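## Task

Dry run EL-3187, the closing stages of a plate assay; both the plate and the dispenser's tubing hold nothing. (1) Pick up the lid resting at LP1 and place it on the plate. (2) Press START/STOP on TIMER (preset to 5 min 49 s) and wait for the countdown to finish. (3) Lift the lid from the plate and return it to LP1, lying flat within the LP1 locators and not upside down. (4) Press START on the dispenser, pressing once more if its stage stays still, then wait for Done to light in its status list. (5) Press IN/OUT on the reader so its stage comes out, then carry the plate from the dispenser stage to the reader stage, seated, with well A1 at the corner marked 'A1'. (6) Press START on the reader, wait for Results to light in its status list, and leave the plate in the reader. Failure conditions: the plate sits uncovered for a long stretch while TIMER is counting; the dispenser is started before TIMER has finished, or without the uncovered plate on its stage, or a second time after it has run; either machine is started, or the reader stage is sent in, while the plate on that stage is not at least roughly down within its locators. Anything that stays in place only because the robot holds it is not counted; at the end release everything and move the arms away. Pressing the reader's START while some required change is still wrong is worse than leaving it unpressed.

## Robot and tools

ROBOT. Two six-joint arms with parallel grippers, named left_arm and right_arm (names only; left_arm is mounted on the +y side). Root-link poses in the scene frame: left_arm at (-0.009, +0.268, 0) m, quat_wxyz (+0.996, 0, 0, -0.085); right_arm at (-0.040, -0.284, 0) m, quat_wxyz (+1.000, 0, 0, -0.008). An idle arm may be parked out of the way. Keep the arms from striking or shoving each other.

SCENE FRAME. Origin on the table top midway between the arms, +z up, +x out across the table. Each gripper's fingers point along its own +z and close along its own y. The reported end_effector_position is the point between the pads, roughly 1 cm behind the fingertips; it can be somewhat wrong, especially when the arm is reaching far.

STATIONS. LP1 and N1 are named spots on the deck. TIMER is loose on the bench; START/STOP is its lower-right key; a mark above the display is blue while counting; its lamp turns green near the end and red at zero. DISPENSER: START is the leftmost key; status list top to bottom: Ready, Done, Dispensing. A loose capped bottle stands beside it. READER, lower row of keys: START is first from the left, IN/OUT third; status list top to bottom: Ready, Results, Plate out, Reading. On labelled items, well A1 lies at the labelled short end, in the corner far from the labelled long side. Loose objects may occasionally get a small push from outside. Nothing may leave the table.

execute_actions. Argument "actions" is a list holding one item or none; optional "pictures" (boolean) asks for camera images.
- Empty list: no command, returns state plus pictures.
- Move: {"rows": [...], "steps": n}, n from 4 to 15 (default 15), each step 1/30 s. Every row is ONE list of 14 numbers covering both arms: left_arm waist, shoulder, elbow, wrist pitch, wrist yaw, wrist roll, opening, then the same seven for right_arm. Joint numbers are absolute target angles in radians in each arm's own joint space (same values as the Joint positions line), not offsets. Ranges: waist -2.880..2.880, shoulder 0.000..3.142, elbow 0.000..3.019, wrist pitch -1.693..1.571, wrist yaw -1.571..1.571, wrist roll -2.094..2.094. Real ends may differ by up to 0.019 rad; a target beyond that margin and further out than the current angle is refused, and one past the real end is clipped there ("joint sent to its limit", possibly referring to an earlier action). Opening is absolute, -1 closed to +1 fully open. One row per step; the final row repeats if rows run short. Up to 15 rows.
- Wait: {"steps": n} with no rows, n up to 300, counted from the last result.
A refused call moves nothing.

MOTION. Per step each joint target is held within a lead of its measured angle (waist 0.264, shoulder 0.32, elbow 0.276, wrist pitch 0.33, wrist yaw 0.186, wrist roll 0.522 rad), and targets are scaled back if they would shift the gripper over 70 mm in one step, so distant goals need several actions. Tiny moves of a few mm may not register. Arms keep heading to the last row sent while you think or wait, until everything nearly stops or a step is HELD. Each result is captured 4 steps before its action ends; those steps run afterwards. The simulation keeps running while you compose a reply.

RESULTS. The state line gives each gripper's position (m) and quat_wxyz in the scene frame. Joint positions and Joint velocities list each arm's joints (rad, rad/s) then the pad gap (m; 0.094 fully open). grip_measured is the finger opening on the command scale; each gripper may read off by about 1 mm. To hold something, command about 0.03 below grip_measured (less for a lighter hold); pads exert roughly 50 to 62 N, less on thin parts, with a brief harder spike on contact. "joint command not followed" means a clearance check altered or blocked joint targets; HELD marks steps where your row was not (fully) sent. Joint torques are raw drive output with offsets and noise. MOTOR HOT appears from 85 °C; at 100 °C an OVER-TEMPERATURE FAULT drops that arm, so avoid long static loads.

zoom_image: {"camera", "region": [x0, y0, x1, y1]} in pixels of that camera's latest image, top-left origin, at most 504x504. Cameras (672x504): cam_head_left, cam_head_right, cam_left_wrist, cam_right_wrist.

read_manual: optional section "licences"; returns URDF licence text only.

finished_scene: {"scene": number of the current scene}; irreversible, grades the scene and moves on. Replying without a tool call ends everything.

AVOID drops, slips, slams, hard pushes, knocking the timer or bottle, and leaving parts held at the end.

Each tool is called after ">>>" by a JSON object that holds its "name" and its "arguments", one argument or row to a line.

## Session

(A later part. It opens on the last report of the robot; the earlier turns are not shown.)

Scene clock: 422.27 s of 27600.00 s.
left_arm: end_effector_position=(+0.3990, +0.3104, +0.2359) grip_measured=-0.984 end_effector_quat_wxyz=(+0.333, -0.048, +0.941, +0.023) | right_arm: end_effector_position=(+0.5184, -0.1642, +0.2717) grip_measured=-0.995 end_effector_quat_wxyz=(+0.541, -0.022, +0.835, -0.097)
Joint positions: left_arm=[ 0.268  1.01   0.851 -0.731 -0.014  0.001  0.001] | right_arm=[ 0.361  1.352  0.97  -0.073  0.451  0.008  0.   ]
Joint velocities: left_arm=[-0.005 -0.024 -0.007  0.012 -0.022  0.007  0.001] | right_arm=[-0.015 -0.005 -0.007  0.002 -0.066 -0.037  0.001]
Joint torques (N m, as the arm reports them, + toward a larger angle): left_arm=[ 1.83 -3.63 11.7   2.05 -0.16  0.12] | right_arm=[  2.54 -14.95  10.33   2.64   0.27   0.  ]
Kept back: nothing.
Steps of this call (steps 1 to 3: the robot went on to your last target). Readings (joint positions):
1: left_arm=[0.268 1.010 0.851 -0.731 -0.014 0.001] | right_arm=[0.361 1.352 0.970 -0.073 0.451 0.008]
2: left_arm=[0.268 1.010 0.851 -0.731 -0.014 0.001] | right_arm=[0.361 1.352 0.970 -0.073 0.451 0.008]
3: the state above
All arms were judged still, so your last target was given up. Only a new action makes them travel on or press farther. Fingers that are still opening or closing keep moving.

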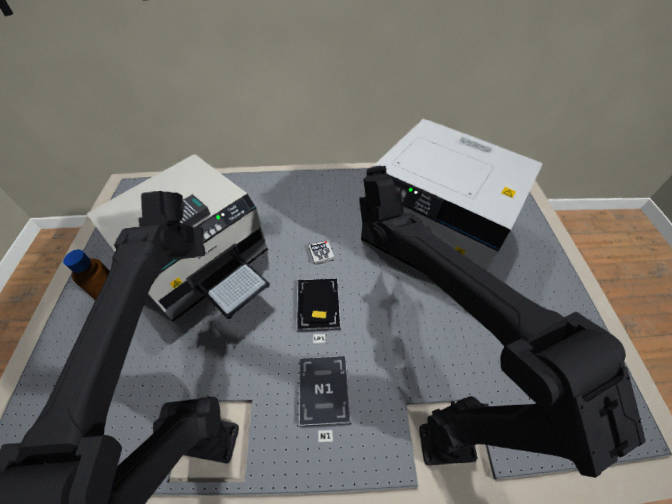

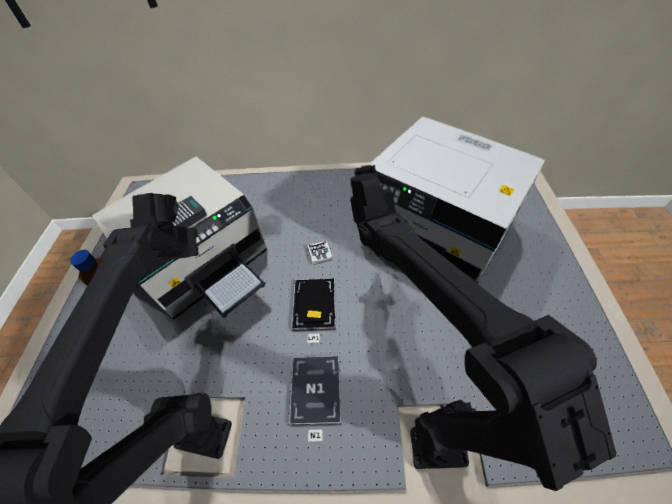

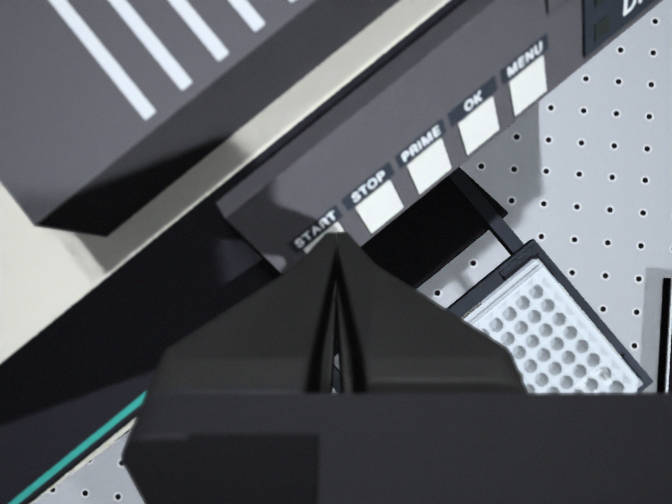

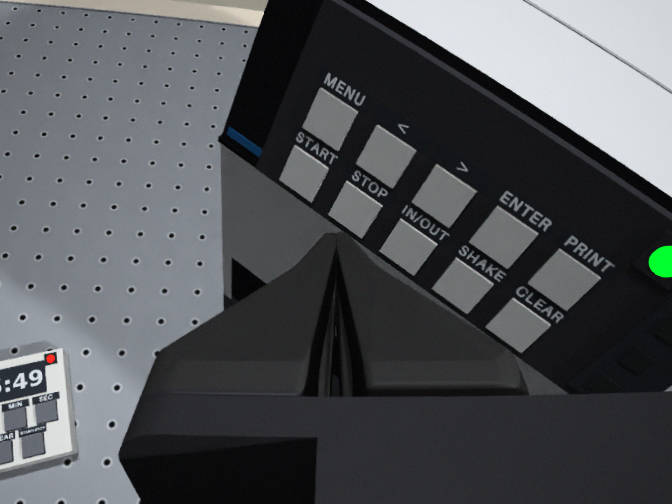

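>>> {"name": "execute_actions", "arguments": {
  "actions": [
    {"rows": [[0.281,1.036,0.857,-0.708,-0.015,0.012,-1.0,0.354,1.342,0.961,-0.058,0.455,0,-1.0],[0.281,1.038,0.857,-0.708,-0.015,0.012,-1.0,0.354,1.342,0.961,-0.058,0.455,0,-1.0],[0.281,1.040,0.857,-0.708,-0.015,0.012,-1.0,0.354,1.342,0.961,-0.058,0.455,0,-1.0],[0.281,1.042,0.857,-0.708,-0.015,0.012,-1.0,0.354,1.342,0.961,-0.058,0.455,0,-1.0],[0.281,1.044,0.857,-0.708,-0.015,0.012,-1.0,0.354,1.342,0.961,-0.058,0.455,0,-1.0],[0.281,1.046,0.857,-0.708,-0.015,0.012,-1.0,0.354,1.342,0.961,-0.058,0.455,0,-1.0],[0.281,1.048,0.857,-0.708,-0.015,0.012,-1.0,0.354,1.342,0.961,-0.058,0.455,0,-1.0],[0.281,1.050,0.857,-0.708,-0.015,0.012,-1.0,0.354,1.342,0.961,-0.058,0.455,0,-1.0],[0.281,1.052,0.857,-0.708,-0.015,0.012,-1.0,0.354,1.342,0.961,-0.058,0.455,0,-1.0]], "steps": 15}
  ]
}}

>>> {"name": "execute_actions", "arguments": {
  "actions": [
    {"steps": 8}
  ],
  "pictures": true
}}

Scene clock: 422.97 s of 27600.00 s.
left_arm: end_effector_position=(+0.3994, +0.3101, +0.2347) grip_measured=-0.984 end_effector_quat_wxyz=(+0.332, -0.047, +0.942, +0.022) | right_arm: end_effector_position=(+0.5184, -0.1642, +0.2717) grip_measured=-0.995 end_effector_quat_wxyz=(+0.541, -0.022, +0.835, -0.097)
Joint positions: left_arm=[ 0.268  1.013  0.851 -0.731 -0.012  0.001  0.001] | right_arm=[ 0.361  1.352  0.97  -0.073  0.451  0.008  0.   ]
Joint velocities: left_arm=[-0.005  0.005  0.017 -0.002 -0.007  0.022  0.   ] | right_arm=[-0.015 -0.005  0.007 -0.007  0.066  0.022 -0.001]
Joint torques (N m, as the arm reports them, + toward a larger angle): left_arm=[ 1.76 -2.66 11.69  2.11 -0.21  0.1 ] | right_arm=[  2.55 -14.95  10.34   2.64   0.27   0.01]
Steps of this call (steps 1 to 10: nothing new was sent; steps 11 to 21: the first 11 steps of this action). Readings (joint positions):
11: left_arm=[0.268 1.010 0.851 -0.731 -0.014 0.001] | right_arm=[0.361 1.352 0.970 -0.073 0.451 0.008]
12: left_arm=[0.268 1.010 0.851 -0.731 -0.014 0.001] | right_arm=[0.361 1.352 0.970 -0.073 0.451 0.008]
14: left_arm=[0.268 1.010 0.851 -0.731 -0.014 0.001] | right_arm=[0.361 1.352 0.970 -0.073 0.451 0.008]
18: left_arm=[0.268 1.011 0.851 -0.731 -0.013 0.001] | right_arm=[0.361 1.352 0.970 -0.073 0.451 0.008]
21: the state above

Scene clock: 423.23 s of 27600.00 s.
left_arm: end_effector_position=(+0.3994, +0.3101, +0.2347) grip_measured=-0.984 end_effector_quat_wxyz=(+0.332, -0.047, +0.942, +0.022) | right_arm: end_effector_position=(+0.5184, -0.1642, +0.2717) grip_measured=-0.995 end_effector_quat_wxyz=(+0.541, -0.022, +0.835, -0.097)
Joint positions: left_arm=[ 0.268  1.013  0.851 -0.731 -0.012  0.001  0.001] | right_arm=[ 0.361  1.352  0.97  -0.073  0.451  0.008  0.   ]
Joint velocities: left_arm=[-0.015 -0.005 -0.002  0.022 -0.066 -0.022 -0.   ] | right_arm=[ 0.005 -0.015  0.017 -0.007  0.022  0.037 -0.   ]
Joint torques (N m, as the arm reports them, + toward a larger angle): left_arm=[ 1.77 -2.29 11.66  2.14 -0.23  0.12] | right_arm=[  2.52 -14.96  10.32   2.65   0.27   0.  ]
Kept back: nothing.
Steps of this call (steps 1 to 4: the last 4 steps of your previous action; steps 5 to 8: the robot went on to your last target). Readings (joint positions):
1: left_arm=[0.268 1.013 0.851 -0.731 -0.012 0.001] | right_arm=[0.361 1.352 0.970 -0.073 0.451 0.008]
2: left_arm=[0.268 1.013 0.851 -0.731 -0.012 0.001] | right_arm=[0.361 1.352 0.970 -0.073 0.451 0.008]
4: left_arm=[0.268 1.013 0.851 -0.731 -0.012 0.001] | right_arm=[0.361 1.352 0.970 -0.073 0.451 0.008]
8: the state above

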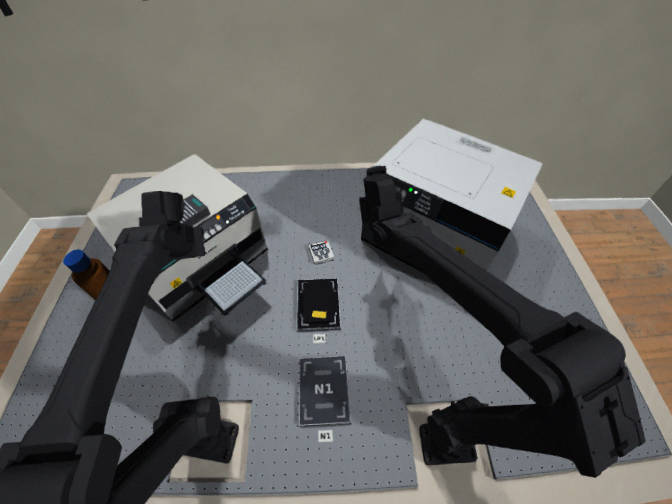

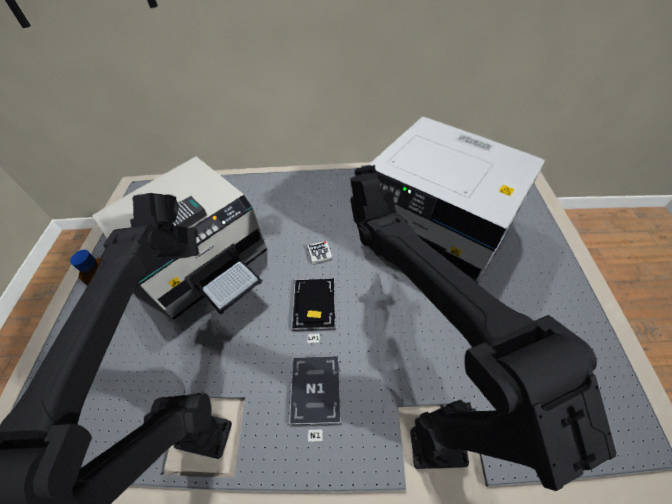

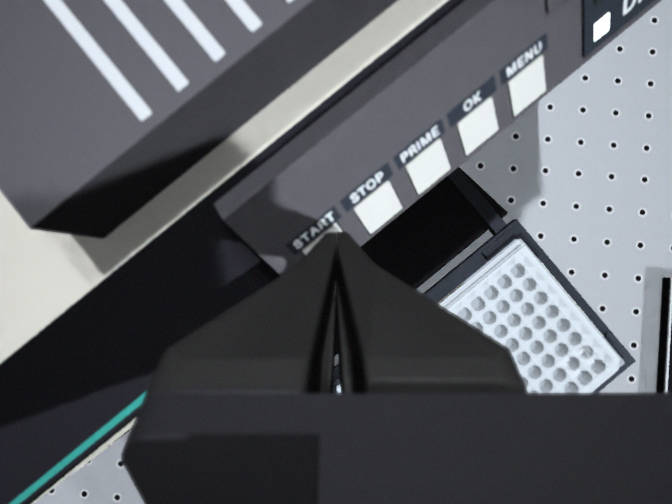

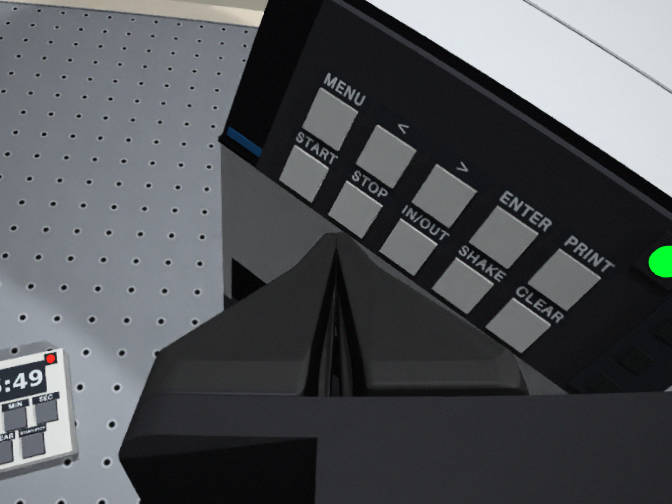

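>>> {"name": "execute_actions", "arguments": {
  "actions": [
    {"rows": [[0.278,1.035,0.865,-0.708,-0.015,0.012,-1.0,0.354,1.342,0.961,-0.058,0.455,0,-1.0],[0.275,1.018,0.873,-0.708,-0.015,0.012,-1.0,0.354,1.342,0.961,-0.058,0.455,0,-1.0],[0.272,1.004,0.881,-0.708,-0.015,0.012,-1.0,0.354,1.342,0.961,-0.058,0.455,0,-1.0],[0.269,0.994,0.888,-0.708,-0.015,0.012,-1.0,0.354,1.342,0.961,-0.058,0.455,0,-1.0],[0.265,0.986,0.895,-0.712,-0.015,0.012,-1.0,0.354,1.342,0.961,-0.058,0.455,0,-1.0],[0.262,0.980,0.8957,-0.717,-0.015,0.012,-1.0,0.354,1.342,0.961,-0.058,0.455,0,-1.0],[0.2612,0.976,0.8976,-0.722,-0.015,0.012,-1.0,0.354,1.342,0.961,-0.058,0.455,0,-1.0],[0.2590,0.974,0.9007,-0.727,-0.015,0.012,-1.0,0.354,1.342,0.961,-0.058,0.455,0,-1.0],[0.2553,0.974,0.9050,-0.731,-0.015,0.012,-1.0,0.354,1.342,0.961,-0.058,0.455,0,-1.0],[0.2503,0.974,0.9102,-0.735,-0.015,0.012,-1.0,0.354,1.342,0.961,-0.058,0.455,0,-1.0],[0.2442,0.974,0.9163,-0.7370,-0.015,0.0141,-1.0,0.354,1.342,0.961,-0.058,0.455,0,-1.0],[0.2370,0.974,0.9233,-0.7427,-0.015,0.0202,-1.0,0.354,1.342,0.961,-0.058,0.455,0,-1.0],[0.2289,0.974,0.9310,-0.7519,-0.015,0.0300,-1.0,0.354,1.342,0.961,-0.058,0.455,0,-1.0],[0.2199,0.974,0.9393,-0.7644,-0.015,0.0433,-1.0,0.354,1.342,0.961,-0.058,0.455,0,-1.0],[0.2102,0.974,0.9482,-0.7798,-0.015,0.0597,-1.0,0.354,1.342,0.961,-0.058,0.455,0,-1.0]], "steps": 15}
  ]
}}

>>> {"name": "execute_actions", "arguments": {
  "actions": [
    {"rows": [[0.1998,0.9750,0.9575,-0.7978,-0.015,0.0790,-1.0,0.354,1.342,0.961,-0.058,0.455,0,-1.0],[0.1889,0.9777,0.9672,-0.8183,-0.015,0.1008,-1.0,0.354,1.342,0.961,-0.058,0.455,0,-1.0],[0.1775,0.9822,0.9771,-0.8409,-0.015,0.1250,-1.0,0.354,1.342,0.961,-0.058,0.455,0,-1.0],[0.1659,0.9882,0.9873,-0.8655,-0.015,0.1511,-1.0,0.354,1.342,0.961,-0.058,0.455,0,-1.0],[0.1540,0.9957,0.9975,-0.8916,-0.015,0.1790,-1.0,0.354,1.342,0.961,-0.058,0.455,0,-1.0],[0.142,1.0045,1.0077,-0.9190,-0.015,0.2082,-1.0,0.354,1.342,0.961,-0.058,0.455,0,-1.0],[0.1300,1.0144,1.0179,-0.9476,-0.015,0.2387,-1.0,0.354,1.342,0.961,-0.058,0.455,0,-1.0],[0.1181,1.0254,1.0278,-0.9770,-0.015,0.2700,-1.0,0.354,1.342,0.961,-0.058,0.455,0,-1.0],[0.1065,1.0373,1.0375,-1.0069,-0.015,0.3019,-1.0,0.354,1.342,0.961,-0.058,0.455,0,-1.0],[0.0951,1.0500,1.0468,-1.037,-0.015,0.334,-1.0,0.354,1.342,0.961,-0.058,0.455,0,-1.0],[0.0842,1.0633,1.0557,-1.0671,-0.015,0.3661,-1.0,0.354,1.342,0.961,-0.058,0.455,0,-1.0],[0.0738,1.0771,1.0640,-1.0970,-0.015,0.3980,-1.0,0.354,1.342,0.961,-0.058,0.455,0,-1.0],[0.0641,1.0914,1.0717,-1.1264,-0.015,0.4293,-1.0,0.354,1.342,0.961,-0.058,0.455,0,-1.0],[0.0551,1.1059,1.0787,-1.1550,-0.015,0.4598,-0.9,0.354,1.342,0.961,-0.058,0.455,0,-1.0],[0.0470,1.1205,1.0848,-1.1824,-0.015,0.4890,-0.75,0.354,1.342,0.961,-0.058,0.455,0,-1.0]], "steps": 15}
  ]
}}

>>> {"name": "execute_actions", "arguments": {
  "actions": [
    {"rows": [[0.0398,1.1351,1.0900,-1.2085,-0.015,0.5169,-0.55,0.354,1.342,0.961,-0.058,0.455,0,-1.0],[0.0337,1.1496,1.0943,-1.2331,-0.015,0.5430,-0.35,0.354,1.342,0.961,-0.058,0.455,0,-1.0],[0.0287,1.1639,1.0974,-1.2557,-0.015,0.5672,-0.15,0.354,1.342,0.961,-0.058,0.455,0,-1.0],[0.0250,1.1777,1.0993,-1.2762,-0.015,0.5890,0.05,0.354,1.342,0.961,-0.058,0.455,0,-1.0],[0.0228,1.1910,1.10,-1.2942,-0.015,0.6083,0.25,0.354,1.342,0.961,-0.058,0.455,0,-1.0],[0.022,1.2037,1.10,-1.3096,-0.015,0.6247,0.45,0.354,1.342,0.961,-0.058,0.455,0,-1.0],[0.022,1.2156,1.10,-1.3221,-0.015,0.6380,0.65,0.354,1.342,0.961,-0.058,0.455,0,-1.0],[0.022,1.2266,1.10,-1.3313,-0.015,0.6478,0.8,0.354,1.342,0.961,-0.058,0.455,0,-1.0],[0.022,1.2365,1.10,-1.3370,-0.015,0.6539,0.92,0.354,1.342,0.961,-0.058,0.455,0,-1.0],[0.022,1.2453,1.10,-1.339,-0.015,0.656,1.0,0.354,1.342,0.961,-0.058,0.455,0,-1.0],[0.022,1.2528,1.10,-1.339,-0.015,0.656,1.0,0.354,1.342,0.961,-0.058,0.455,0,-1.0],[0.022,1.2588,1.10,-1.339,-0.015,0.656,1.0,0.354,1.342,0.961,-0.058,0.455,0,-1.0],[0.022,1.2633,1.10,-1.339,-0.015,0.656,1.0,0.354,1.342,0.961,-0.058,0.455,0,-1.0],[0.022,1.2660,1.10,-1.339,-0.015,0.656,1.0,0.354,1.342,0.961,-0.058,0.455,0,-1.0],[0.022,1.267,1.10,-1.339,-0.015,0.656,1.0,0.354,1.342,0.961,-0.058,0.455,0,-1.0]], "steps": 15}
  ]
}}

>>> {"name": "execute_actions", "arguments": {
  "actions": [
    {"steps": 15}
  ],
  "pictures": true
}}

Scene clock: 425.37 s of 27600.00 s.
left_arm: end_effector_position=(+0.3971, +0.3092, +0.2435) grip_measured=-0.984 end_effector_quat_wxyz=(+0.343, -0.046, +0.938, +0.022) | right_arm: end_effector_position=(+0.5184, -0.1642, +0.2717) grip_measured=-0.995 end_effector_quat_wxyz=(+0.541, -0.022, +0.835, -0.097)
Joint positions: left_arm=[ 0.266  0.99   0.851 -0.73  -0.012  0.002  0.001] | right_arm=[ 0.361  1.352  0.97  -0.073  0.451  0.008  0.   ]
Joint velocities: left_arm=[-0.054 -0.083 -0.027  0.007  0.007 -0.066 -0.001] | right_arm=[ 0.005 -0.005 -0.007 -0.007 -0.037  0.007  0.   ]
Joint torques (N m, as the arm reports them, + toward a larger angle): left_arm=[-0.85 -6.21 16.85  1.04 -0.22  0.11] | right_arm=[  2.52 -14.89  10.33   2.65   0.27   0.01]
Steps of this call (steps 1 to 15: the robot went on to your last target; steps 16 to 53: nothing new was sent; steps 54 to 64: the first 11 steps of this action). Readings (joint positions):
54: left_arm=[0.268 1.013 0.851 -0.731 -0.012 0.001] | right_arm=[0.361 1.352 0.970 -0.073 0.451 0.008]
55: left_arm=[0.268 1.011 0.851 -0.731 -0.012 0.001] | right_arm=[0.361 1.352 0.970 -0.073 0.451 0.008]
57: left_arm=[0.268 1.008 0.851 -0.730 -0.011 0.002] | right_arm=[0.361 1.352 0.970 -0.073 0.451 0.008]
61: left_arm=[0.268 0.999 0.851 -0.730 -0.012 0.002] | right_arm=[0.361 1.352 0.970 -0.073 0.451 0.008]
64: the state above

Scene clock: 425.87 s of 27600.00 s.
left_arm: end_effector_position=(+0.3798, +0.2483, +0.2655) grip_measured=-0.984 end_effector_quat_wxyz=(+0.266, +0.139, +0.953, +0.030) | right_arm: end_effector_position=(+0.5184, -0.1642, +0.2717) grip_measured=-0.995 end_effector_quat_wxyz=(+0.541, -0.022, +0.835, -0.097)
Joint positions: left_arm=[ 0.114  1.017  0.986 -0.998 -0.012  0.237  0.001] | right_arm=[ 0.361  1.352  0.97  -0.073  0.451  0.008  0.   ]
Joint velocities: left_arm=[-0.347  0.347  0.339 -0.857  0.007  0.813 -0.001] | right_arm=[-0.005 -0.024  0.002 -0.002 -0.037  0.051 -0.002]
Joint torques (N m, as the arm reports them, + toward a larger angle): left_arm=[ 0.02 -3.4  15.67  0.89 -0.2   0.11] | right_arm=[  2.51 -14.93  10.35   2.64   0.27   0.01]
Steps of this call (steps 1 to 4: the last 4 steps of your previous action; steps 5 to 15: the first 11 steps of this action). Readings (joint positions):
5: left_arm=[0.235 0.987 0.871 -0.762 -0.012 0.026] | right_arm=[0.361 1.352 0.970 -0.073 0.451 0.008]
6: left_arm=[0.224 0.987 0.879 -0.777 -0.012 0.038] | right_arm=[0.361 1.352 0.970 -0.073 0.451 0.008]
8: left_arm=[0.200 0.987 0.900 -0.814 -0.012 0.069] | right_arm=[0.361 1.352 0.970 -0.073 0.451 0.008]
12: left_arm=[0.150 0.993 0.949 -0.912 -0.012 0.155] | right_arm=[0.361 1.352 0.970 -0.073 0.451 0.008]
15: the state above

Scene clock: 426.37 s of 27600.00 s.
left_arm: end_effector_position=(+0.3364, +0.2218, +0.1893) grip_measured=+1.000 end_effector_quat_wxyz=(+0.023, +0.361, +0.932, +0.012) | right_arm: end_effector_position=(+0.5184, -0.1642, +0.2717) grip_measured=-0.995 end_effector_quat_wxyz=(+0.541, -0.022, +0.835, -0.097)
Joint positions: left_arm=[ 0.031  1.236  1.036 -1.321 -0.012  0.6    0.094] | right_arm=[ 0.361  1.352  0.97  -0.073  0.451  0.008  0.   ]
Joint velocities: left_arm=[ 0.005  0.249  0.017 -0.125  0.007  0.227  0.   ] | right_arm=[-0.015  0.005 -0.007 -0.007 -0.007 -0.037  0.   ]
Joint torques (N m, as the arm reports them, + toward a larger angle): left_arm=[ 0.32 -7.69 15.55  0.01 -0.19  0.15] | right_arm=[  2.52 -14.93  10.35   2.62   0.27   0.  ]
Steps of this call (steps 1 to 4: the last 4 steps of your previous action; steps 5 to 15: the first 11 steps of this action). Readings (joint positions):
5: left_arm=[0.063 1.093 1.026 -1.143 -0.012 0.384] | right_arm=[0.361 1.352 0.970 -0.073 0.451 0.008]
6: left_arm=[0.055 1.110 1.030 -1.170 -0.012 0.413] | right_arm=[0.361 1.352 0.970 -0.073 0.451 0.008]
8: left_arm=[0.042 1.144 1.035 -1.220 -0.012 0.467] | right_arm=[0.361 1.352 0.970 -0.073 0.451 0.008]
12: left_arm=[0.031 1.203 1.036 -1.295 -0.012 0.558] | right_arm=[0.361 1.352 0.970 -0.073 0.451 0.008]
15: the state above

Scene clock: 426.87 s of 27600.00 s.
left_arm: end_effector_position=(+0.3378, +0.2216, +0.1815) grip_measured=+1.000 end_effector_quat_wxyz=(+0.008, +0.381, +0.924, +0.008) | right_arm: end_effector_position=(+0.5184, -0.1642, +0.2717) grip_measured=-0.995 end_effector_quat_wxyz=(+0.541, -0.022, +0.835, -0.097)
Joint positions: left_arm=[ 0.031  1.265  1.041 -1.328 -0.012  0.643  0.094] | right_arm=[ 0.361  1.352  0.97  -0.073  0.451  0.008  0.   ]
Joint velocities: left_arm=[-0.015 -0.024 -0.022  0.012 -0.022 -0.051  0.   ] | right_arm=[-0.015  0.005 -0.002 -0.002 -0.066  0.051 -0.   ]
Joint torques (N m, as the arm reports them, + toward a larger angle): left_arm=[ 0.2  -8.35 15.01 -0.1  -0.17  0.13] | right_arm=[  2.57 -14.97  10.35   2.64   0.27   0.  ]
Kept back: nothing.
Steps of this call (steps 1 to 4: the last 4 steps of your previous action; steps 5 to 15: the robot went on to your last target). Readings (joint positions):
1: left_arm=[0.031 1.244 1.036 -1.324 -0.012 0.609] | right_arm=[0.361 1.352 0.970 -0.073 0.451 0.008]
2: left_arm=[0.031 1.251 1.036 -1.325 -0.012 0.616] | right_arm=[0.361 1.352 0.970 -0.073 0.451 0.008]
4: left_arm=[0.031 1.261 1.036 -1.326 -0.012 0.626] | right_arm=[0.361 1.352 0.970 -0.073 0.451 0.008]
8: left_arm=[0.031 1.265 1.037 -1.327 -0.012 0.637] | right_arm=[0.361 1.352 0.970 -0.073 0.451 0.008]
15: the state above

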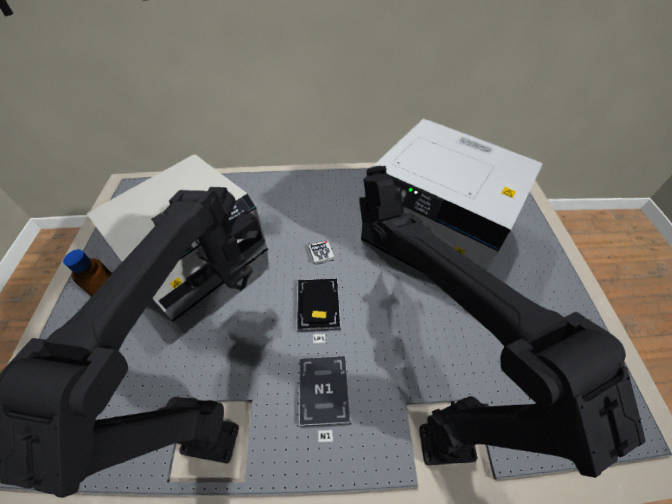

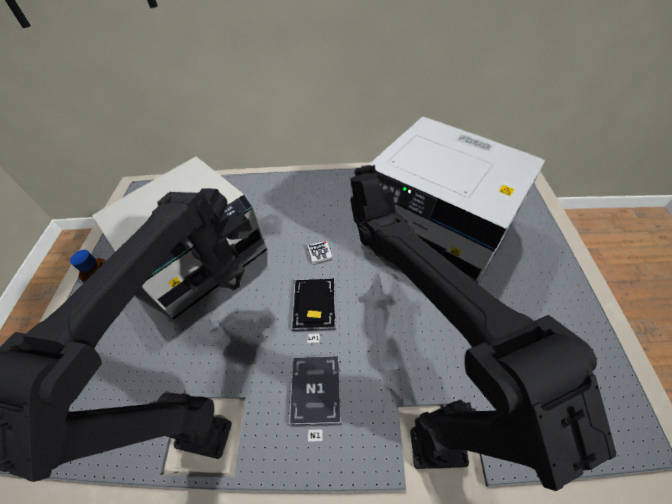

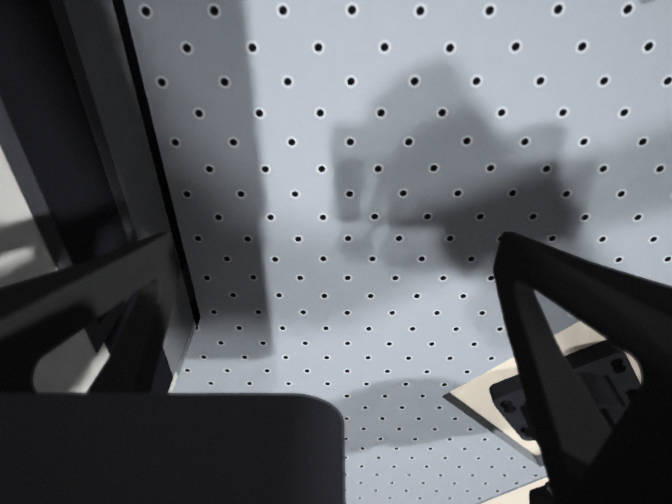

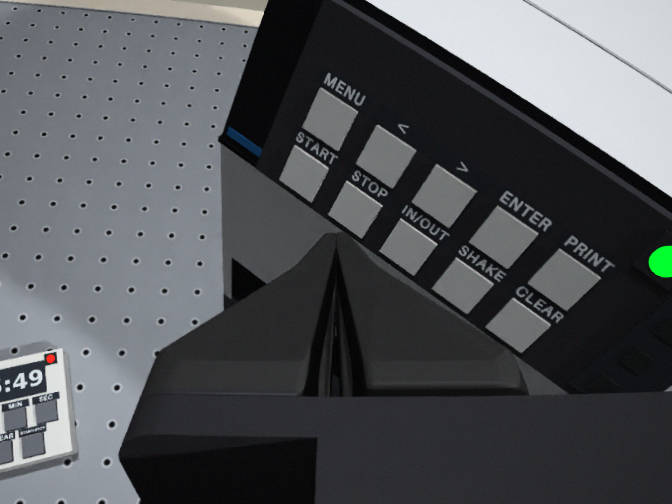

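>>> {"name": "zoom_image", "arguments": {
  "camera": "cam_head_right",
  "region": [180, 180, 280, 255]
}}

>>> {"name": "zoom_image", "arguments": {
  "camera": "cam_head_left",
  "region": [180, 180, 280, 255]
}}

Region (180, 180, 280, 255) of cam_head_right's 672x504 image, scaled by 5.040, with more detail than that image has; it fills the top 378 rows of this view, and the rest is white.

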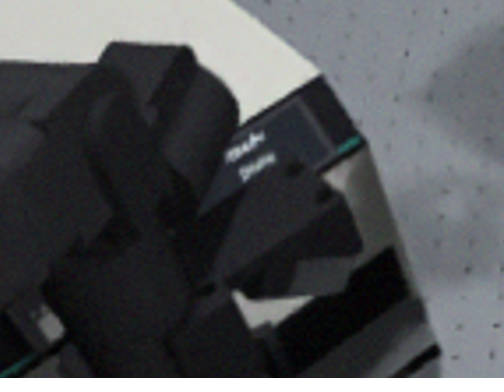

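Region (180, 180, 280, 255) of cam_head_left's 672x504 image, scaled by 5.040, with more detail than that image has; it fills the top 378 rows of this view, and the rest is white.

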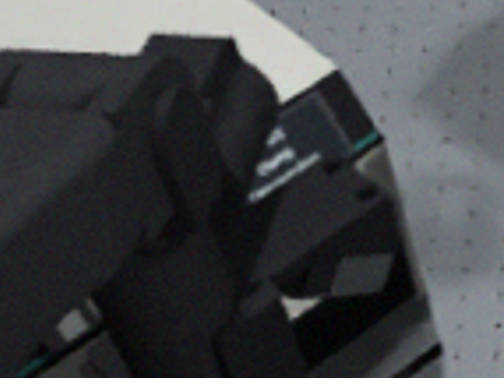

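>>> {"name": "execute_actions", "arguments": {
  "actions": [
    {"rows": [[0.022,1.267,1.092,-1.335,-0.015,0.656,1.0,0.353,1.342,0.961,-0.056,0.455,0,-1.0],[0.022,1.267,1.084,-1.331,-0.015,0.656,1.0,0.352,1.342,0.961,-0.054,0.455,0,-1.0],[0.022,1.267,1.076,-1.327,-0.015,0.656,1.0,0.351,1.342,0.961,-0.052,0.455,0,-1.0],[0.022,1.267,1.068,-1.323,-0.015,0.656,1.0,0.350,1.342,0.961,-0.050,0.455,0,-1.0],[0.022,1.267,1.060,-1.320,-0.015,0.656,1.0,0.349,1.342,0.961,-0.048,0.455,0,-1.0],[0.022,1.267,1.054,-1.318,-0.015,0.656,1.0,0.348,1.342,0.961,-0.046,0.455,0,-1.0],[0.022,1.267,1.050,-1.316,-0.015,0.656,1.0,0.347,1.342,0.961,-0.044,0.455,0,-1.0],[0.022,1.267,1.050,-1.316,-0.015,0.656,1.0,0.346,1.342,0.961,-0.044,0.455,0,-1.0],[0.022,1.267,1.050,-1.316,-0.015,0.656,1.0,0.345,1.342,0.961,-0.044,0.455,0,-1.0],[0.022,1.267,1.050,-1.316,-0.015,0.656,1.0,0.344,1.342,0.961,-0.044,0.455,0,-1.0],[0.022,1.267,1.050,-1.316,-0.015,0.656,1.0,0.343,1.342,0.961,-0.044,0.455,0,-1.0],[0.022,1.267,1.050,-1.316,-0.015,0.656,1.0,0.342,1.342,0.961,-0.044,0.455,0,-1.0]], "steps": 15}
  ]
}}

>>> {"name": "execute_actions", "arguments": {
  "actions": [
    {"steps": 60}
  ],
  "pictures": true
}}

Scene clock: 429.40 s of 27600.00 s.
left_arm: end_effector_position=(+0.3378, +0.2216, +0.1815) grip_measured=+1.000 end_effector_quat_wxyz=(+0.008, +0.382, +0.924, +0.008) | right_arm: end_effector_position=(+0.5206, -0.1684, +0.2743) grip_measured=-0.995 end_effector_quat_wxyz=(+0.546, -0.016, +0.832, -0.097)
Joint positions: left_arm=[ 0.031  1.265  1.041 -1.328 -0.012  0.644  0.094] | right_arm=[ 0.352  1.352  0.97  -0.06   0.451  0.008  0.   ]
Joint velocities: left_arm=[-0.005 -0.005 -0.007  0.002 -0.007 -0.022  0.   ] | right_arm=[-0.034 -0.015  0.012  0.002 -0.095  0.051  0.001]
Joint torques (N m, as the arm reports them, + toward a larger angle): left_arm=[ 0.08 -8.12 10.69  0.67 -0.16  0.11] | right_arm=[  2.42 -14.96  10.32   2.72   0.27   0.  ]
Steps of this call (steps 1 to 15: the robot went on to your last target; steps 16 to 65: nothing new was sent; steps 66 to 76: the first 11 steps of this action). Readings (joint positions):
66: left_arm=[0.031 1.265 1.041 -1.328 -0.012 0.644] | right_arm=[0.361 1.352 0.970 -0.073 0.451 0.008]
67: left_arm=[0.031 1.265 1.041 -1.328 -0.012 0.644] | right_arm=[0.361 1.352 0.970 -0.073 0.451 0.008]
69: left_arm=[0.031 1.265 1.041 -1.328 -0.012 0.644] | right_arm=[0.360 1.352 0.970 -0.070 0.451 0.008]
73: left_arm=[0.031 1.265 1.041 -1.328 -0.012 0.644] | right_arm=[0.356 1.352 0.970 -0.062 0.451 0.008]
76: the state above

Scene clock: 431.40 s of 27600.00 s.
left_arm: end_effector_position=(+0.3378, +0.2216, +0.1815) grip_measured=+1.000 end_effector_quat_wxyz=(+0.008, +0.382, +0.924, +0.008) | right_arm: end_effector_position=(+0.5211, -0.1708, +0.2744) grip_measured=-0.995 end_effector_quat_wxyz=(+0.546, -0.015, +0.832, -0.098)
Joint positions: left_arm=[ 0.031  1.265  1.041 -1.328 -0.012  0.644  0.094] | right_arm=[ 0.348  1.352  0.97  -0.06   0.451  0.008  0.   ]
Joint velocities: left_arm=[ 0.005 -0.005 -0.002 -0.017 -0.051  0.051  0.   ] | right_arm=[ 0.024 -0.005  0.002  0.007  0.022  0.051  0.001]
Joint torques (N m, as the arm reports them, + toward a larger angle): left_arm=[ 0.15 -8.12 10.66  0.7  -0.16  0.13] | right_arm=[  2.57 -14.96  10.35   2.67   0.26   0.01]
Kept back: nothing.
Steps of this call (steps 1 to 4: the last 4 steps of your previous action; steps 5 to 15: the robot went on to your last target; steps 16 to 60: nothing new was sent). Readings (joint positions):
1: left_arm=[0.031 1.265 1.041 -1.328 -0.012 0.644] | right_arm=[0.351 1.352 0.970 -0.060 0.451 0.008]
2: left_arm=[0.031 1.265 1.041 -1.328 -0.012 0.644] | right_arm=[0.350 1.352 0.970 -0.060 0.451 0.008]
4: left_arm=[0.031 1.265 1.041 -1.328 -0.012 0.644] | right_arm=[0.348 1.352 0.970 -0.060 0.451 0.008]
8: left_arm=[0.031 1.265 1.041 -1.328 -0.012 0.644] | right_arm=[0.348 1.352 0.970 -0.060 0.451 0.008]
60: the state above
All arms were judged still, so your last target was given up. Only a new action makes them travel on or press farther. Fingers that are still opening or closing keep moving.

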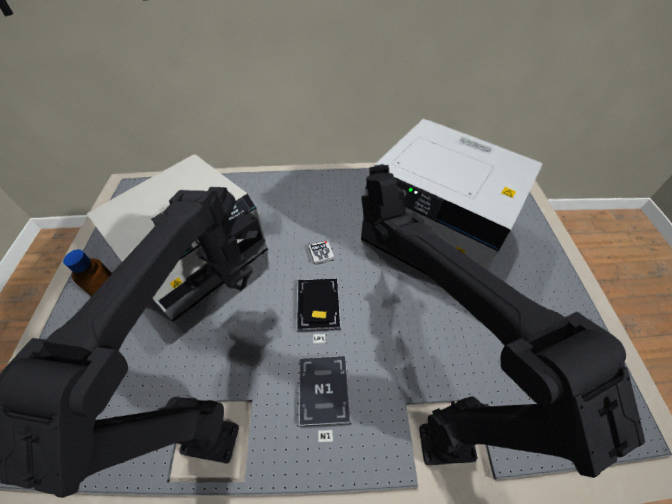

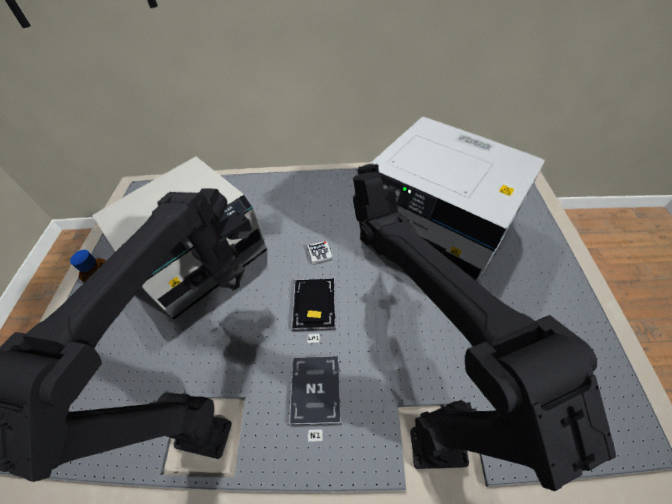

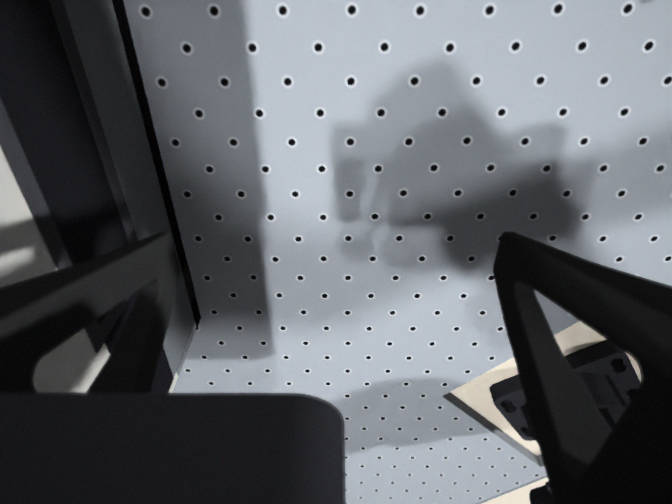

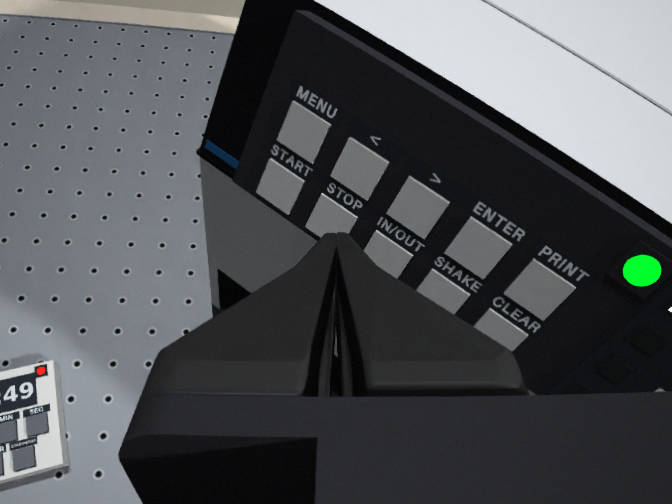

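>>> {"name": "execute_actions", "arguments": {
  "actions": [
    {"steps": 240}
  ],
  "pictures": true
}}

Scene clock: 439.40 s of 27600.00 s.
left_arm: end_effector_position=(+0.3378, +0.2216, +0.1815) grip_measured=+1.000 end_effector_quat_wxyz=(+0.008, +0.382, +0.924, +0.008) | right_arm: end_effector_position=(+0.5211, -0.1708, +0.2744) grip_measured=-0.995 end_effector_quat_wxyz=(+0.546, -0.015, +0.832, -0.098)
Joint positions: left_arm=[ 0.031  1.265  1.041 -1.328 -0.012  0.644  0.094] | right_arm=[ 0.348  1.352  0.97  -0.06   0.451  0.008  0.   ]
Joint velocities: left_arm=[ 0.005 -0.005 -0.007 -0.017  0.007 -0.022  0.   ] | right_arm=[-0.015 -0.005 -0.007 -0.017 -0.095 -0.037 -0.   ]
Joint torques (N m, as the arm reports them, + toward a larger angle): left_arm=[ 0.13 -8.06 10.65  0.68 -0.16  0.13] | right_arm=[  2.61 -14.94  10.34   2.68   0.26   0.01]
Kept back: nothing.
Steps of this call (steps 1 to 240: nothing new was sent). Readings (joint positions):
1: left_arm=[0.031 1.265 1.041 -1.328 -0.012 0.644] | right_arm=[0.348 1.352 0.970 -0.060 0.451 0.008]
2: left_arm=[0.031 1.265 1.041 -1.328 -0.012 0.644] | right_arm=[0.348 1.352 0.970 -0.060 0.451 0.008]
4: left_arm=[0.031 1.265 1.041 -1.328 -0.012 0.644] | right_arm=[0.348 1.352 0.970 -0.060 0.451 0.008]
8: left_arm=[0.031 1.265 1.041 -1.328 -0.012 0.644] | right_arm=[0.348 1.352 0.970 -0.060 0.451 0.008]
240: the state above

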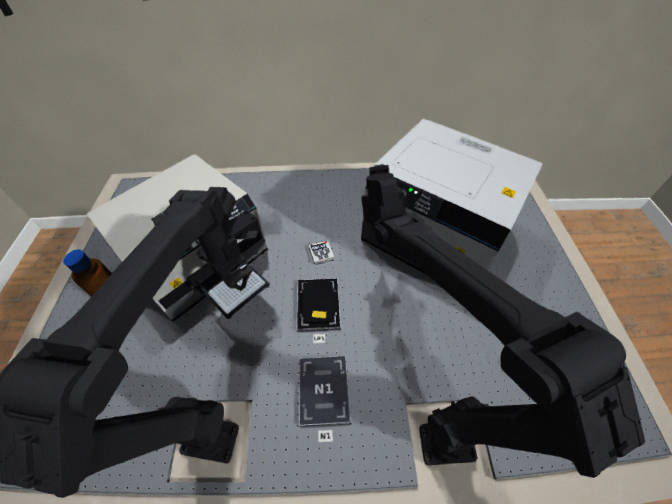

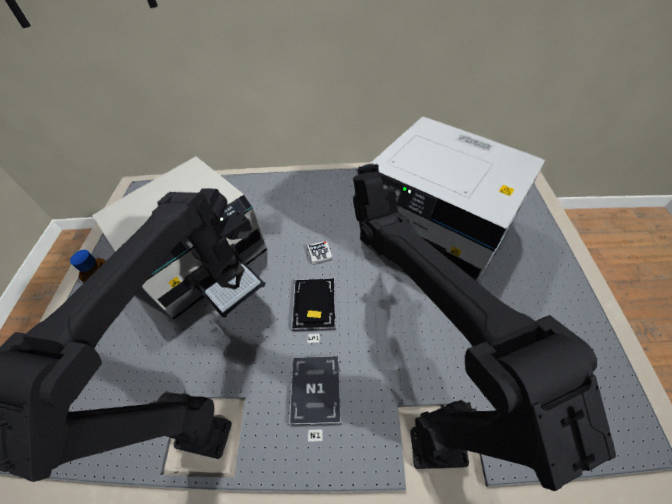

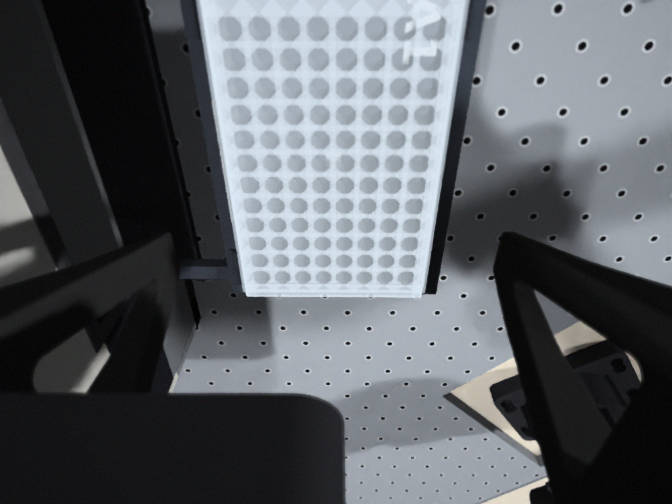

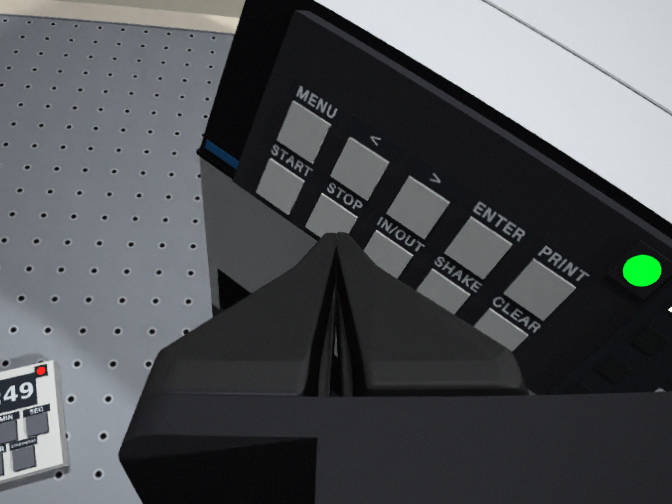

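>>> {"name": "zoom_image", "arguments": {
  "camera": "cam_head_right",
  "region": [190, 185, 270, 245]
}}

Region (190, 185, 270, 245) of cam_head_right's 672x504 image, scaled by 6.300, with more detail than that image has; it fills the top 378 rows of this view, and the rest is white.

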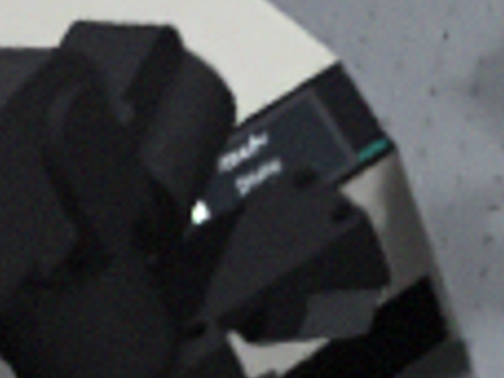

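>>> {"name": "execute_actions", "arguments": {
  "actions": [
    {"rows": [[0.022,1.272,1.044,-1.314,-0.015,0.656,1.0,0.3405,1.342,0.961,-0.044,0.455,0,-1.0],[0.022,1.276,1.039,-1.310,-0.015,0.656,1.0,0.339,1.342,0.961,-0.044,0.455,0,-1.0],[0.022,1.279,1.034,-1.304,-0.015,0.656,1.0,0.3375,1.342,0.961,-0.044,0.455,0,-1.0],[0.022,1.282,1.028,-1.296,-0.015,0.656,1.0,0.336,1.342,0.961,-0.044,0.455,0,-1.0],[0.022,1.284,1.021,-1.286,-0.015,0.656,1.0,0.3345,1.342,0.961,-0.044,0.455,0,-1.0],[0.022,1.287,1.014,-1.275,-0.015,0.656,1.0,0.333,1.342,0.961,-0.044,0.455,0,-1.0],[0.022,1.290,1.007,-1.264,-0.015,0.656,1.0,0.3315,1.342,0.961,-0.044,0.455,0,-1.0],[0.022,1.292,1.000,-1.253,-0.015,0.656,1.0,0.330,1.342,0.961,-0.044,0.455,0,-1.0],[0.022,1.295,0.993,-1.242,-0.015,0.656,1.0,0.3285,1.342,0.961,-0.044,0.455,0,-1.0],[0.022,1.297,0.986,-1.231,-0.015,0.656,1.0,0.327,1.342,0.961,-0.044,0.455,0,-1.0],[0.022,1.299,0.980,-1.221,-0.015,0.656,1.0,0.3255,1.342,0.961,-0.044,0.455,0,-1.0],[0.022,1.301,0.975,-1.212,-0.015,0.656,1.0,0.324,1.342,0.961,-0.044,0.455,0,-1.0],[0.022,1.302,0.971,-1.205,-0.015,0.656,1.0,0.323,1.342,0.961,-0.044,0.455,0,-1.0],[0.022,1.303,0.969,-1.200,-0.015,0.656,1.0,0.322,1.342,0.961,-0.044,0.455,0,-1.0],[0.022,1.303,0.968,-1.197,-0.015,0.656,1.0,0.321,1.342,0.961,-0.044,0.455,0,-1.0]], "steps": 15}
  ]
}}

>>> {"name": "execute_actions", "arguments": {
  "actions": [
    {"steps": 11}
  ],
  "pictures": true
}}

Scene clock: 441.43 s of 27600.00 s.
left_arm: end_effector_position=(+0.3386, +0.2215, +0.1574) grip_measured=+1.000 end_effector_quat_wxyz=(+0.010, +0.382, +0.924, +0.009) | right_arm: end_effector_position=(+0.5224, -0.1776, +0.2744) grip_measured=-0.995 end_effector_quat_wxyz=(+0.545, -0.010, +0.832, -0.102)
Joint positions: left_arm=[ 0.031  1.28   0.989 -1.255 -0.012  0.645  0.094] | right_arm=[ 0.336  1.352  0.97  -0.06   0.451  0.008  0.   ]
Joint velocities: left_arm=[-0.005  0.112 -0.212  0.32  -0.037 -0.037  0.   ] | right_arm=[-0.054 -0.005  0.002 -0.007 -0.007 -0.007  0.   ]
Joint torques (N m, as the arm reports them, + toward a larger angle): left_arm=[ 0.29 -7.57 10.09  0.76 -0.17  0.12] | right_arm=[  2.48 -14.97  10.34   2.68   0.27   0.01]
Steps of this call (steps 1 to 50: nothing new was sent; steps 51 to 61: the first 11 steps of this action). Readings (joint positions):
51: left_arm=[0.031 1.265 1.041 -1.328 -0.012 0.644] | right_arm=[0.348 1.352 0.970 -0.060 0.451 0.008]
52: left_arm=[0.031 1.265 1.040 -1.327 -0.012 0.644] | right_arm=[0.348 1.352 0.970 -0.060 0.451 0.008]
54: left_arm=[0.031 1.265 1.036 -1.320 -0.012 0.644] | right_arm=[0.347 1.352 0.970 -0.060 0.451 0.008]
58: left_arm=[0.031 1.270 1.013 -1.286 -0.012 0.645] | right_arm=[0.342 1.352 0.970 -0.060 0.451 0.008]
61: the state above

Scene clock: 441.80 s of 27600.00 s.
left_arm: end_effector_position=(+0.3393, +0.2214, +0.1410) grip_measured=+1.000 end_effector_quat_wxyz=(+0.009, +0.382, +0.924, +0.008) | right_arm: end_effector_position=(+0.5227, -0.1794, +0.2746) grip_measured=-0.995 end_effector_quat_wxyz=(+0.545, -0.008, +0.832, -0.102)
Joint positions: left_arm=[ 0.031  1.299  0.961 -1.212 -0.012  0.645  0.094] | right_arm=[ 0.333  1.352  0.97  -0.06   0.451  0.008  0.   ]
Joint velocities: left_arm=[-0.005 -0.024 -0.032  0.022  0.066 -0.051  0.   ] | right_arm=[-0.015 -0.015 -0.002  0.002  0.037 -0.037 -0.001]
Joint torques (N m, as the arm reports them, + toward a larger angle): left_arm=[ 0.24 -8.49 10.18  0.83 -0.16  0.13] | right_arm=[  2.14 -14.95  10.33   2.68   0.27   0.01]
Kept back: nothing.
Steps of this call (steps 1 to 4: the last 4 steps of your previous action; steps 5 to 11: the robot went on to your last target). Readings (joint positions):
1: left_arm=[0.031 1.285 0.982 -1.245 -0.012 0.645] | right_arm=[0.334 1.352 0.970 -0.060 0.451 0.008]
2: left_arm=[0.031 1.288 0.976 -1.236 -0.012 0.645] | right_arm=[0.333 1.352 0.970 -0.060 0.451 0.008]
4: left_arm=[0.031 1.295 0.966 -1.222 -0.012 0.645] | right_arm=[0.333 1.352 0.970 -0.060 0.451 0.008]
8: left_arm=[0.031 1.299 0.961 -1.213 -0.012 0.645] | right_arm=[0.333 1.352 0.970 -0.060 0.451 0.008]
11: the state above

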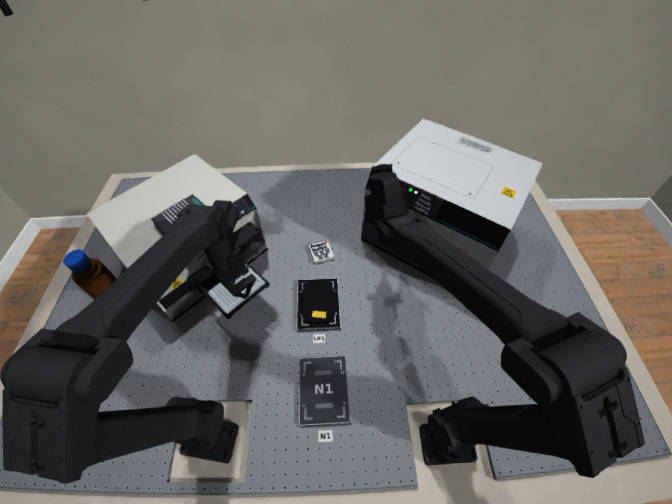

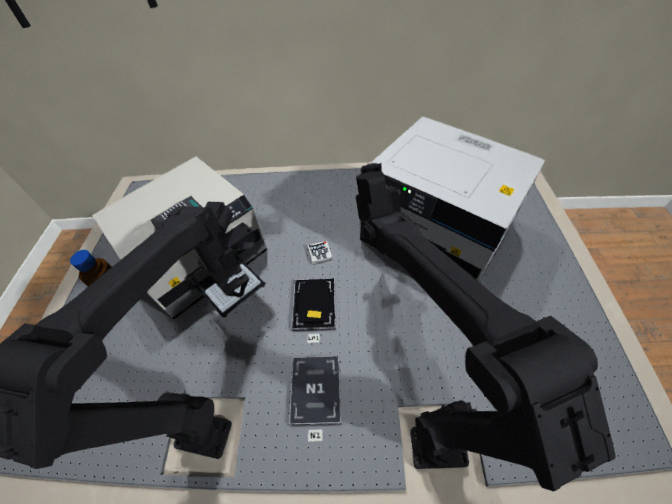

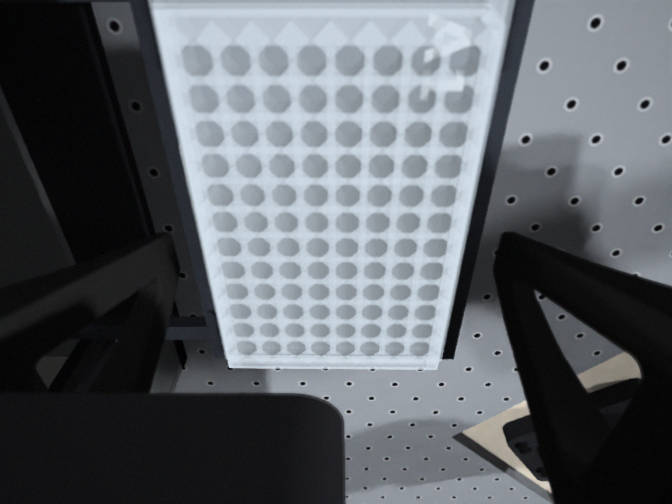

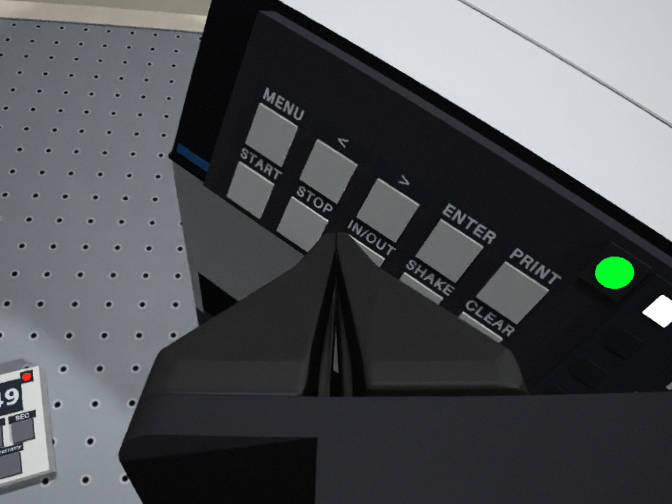

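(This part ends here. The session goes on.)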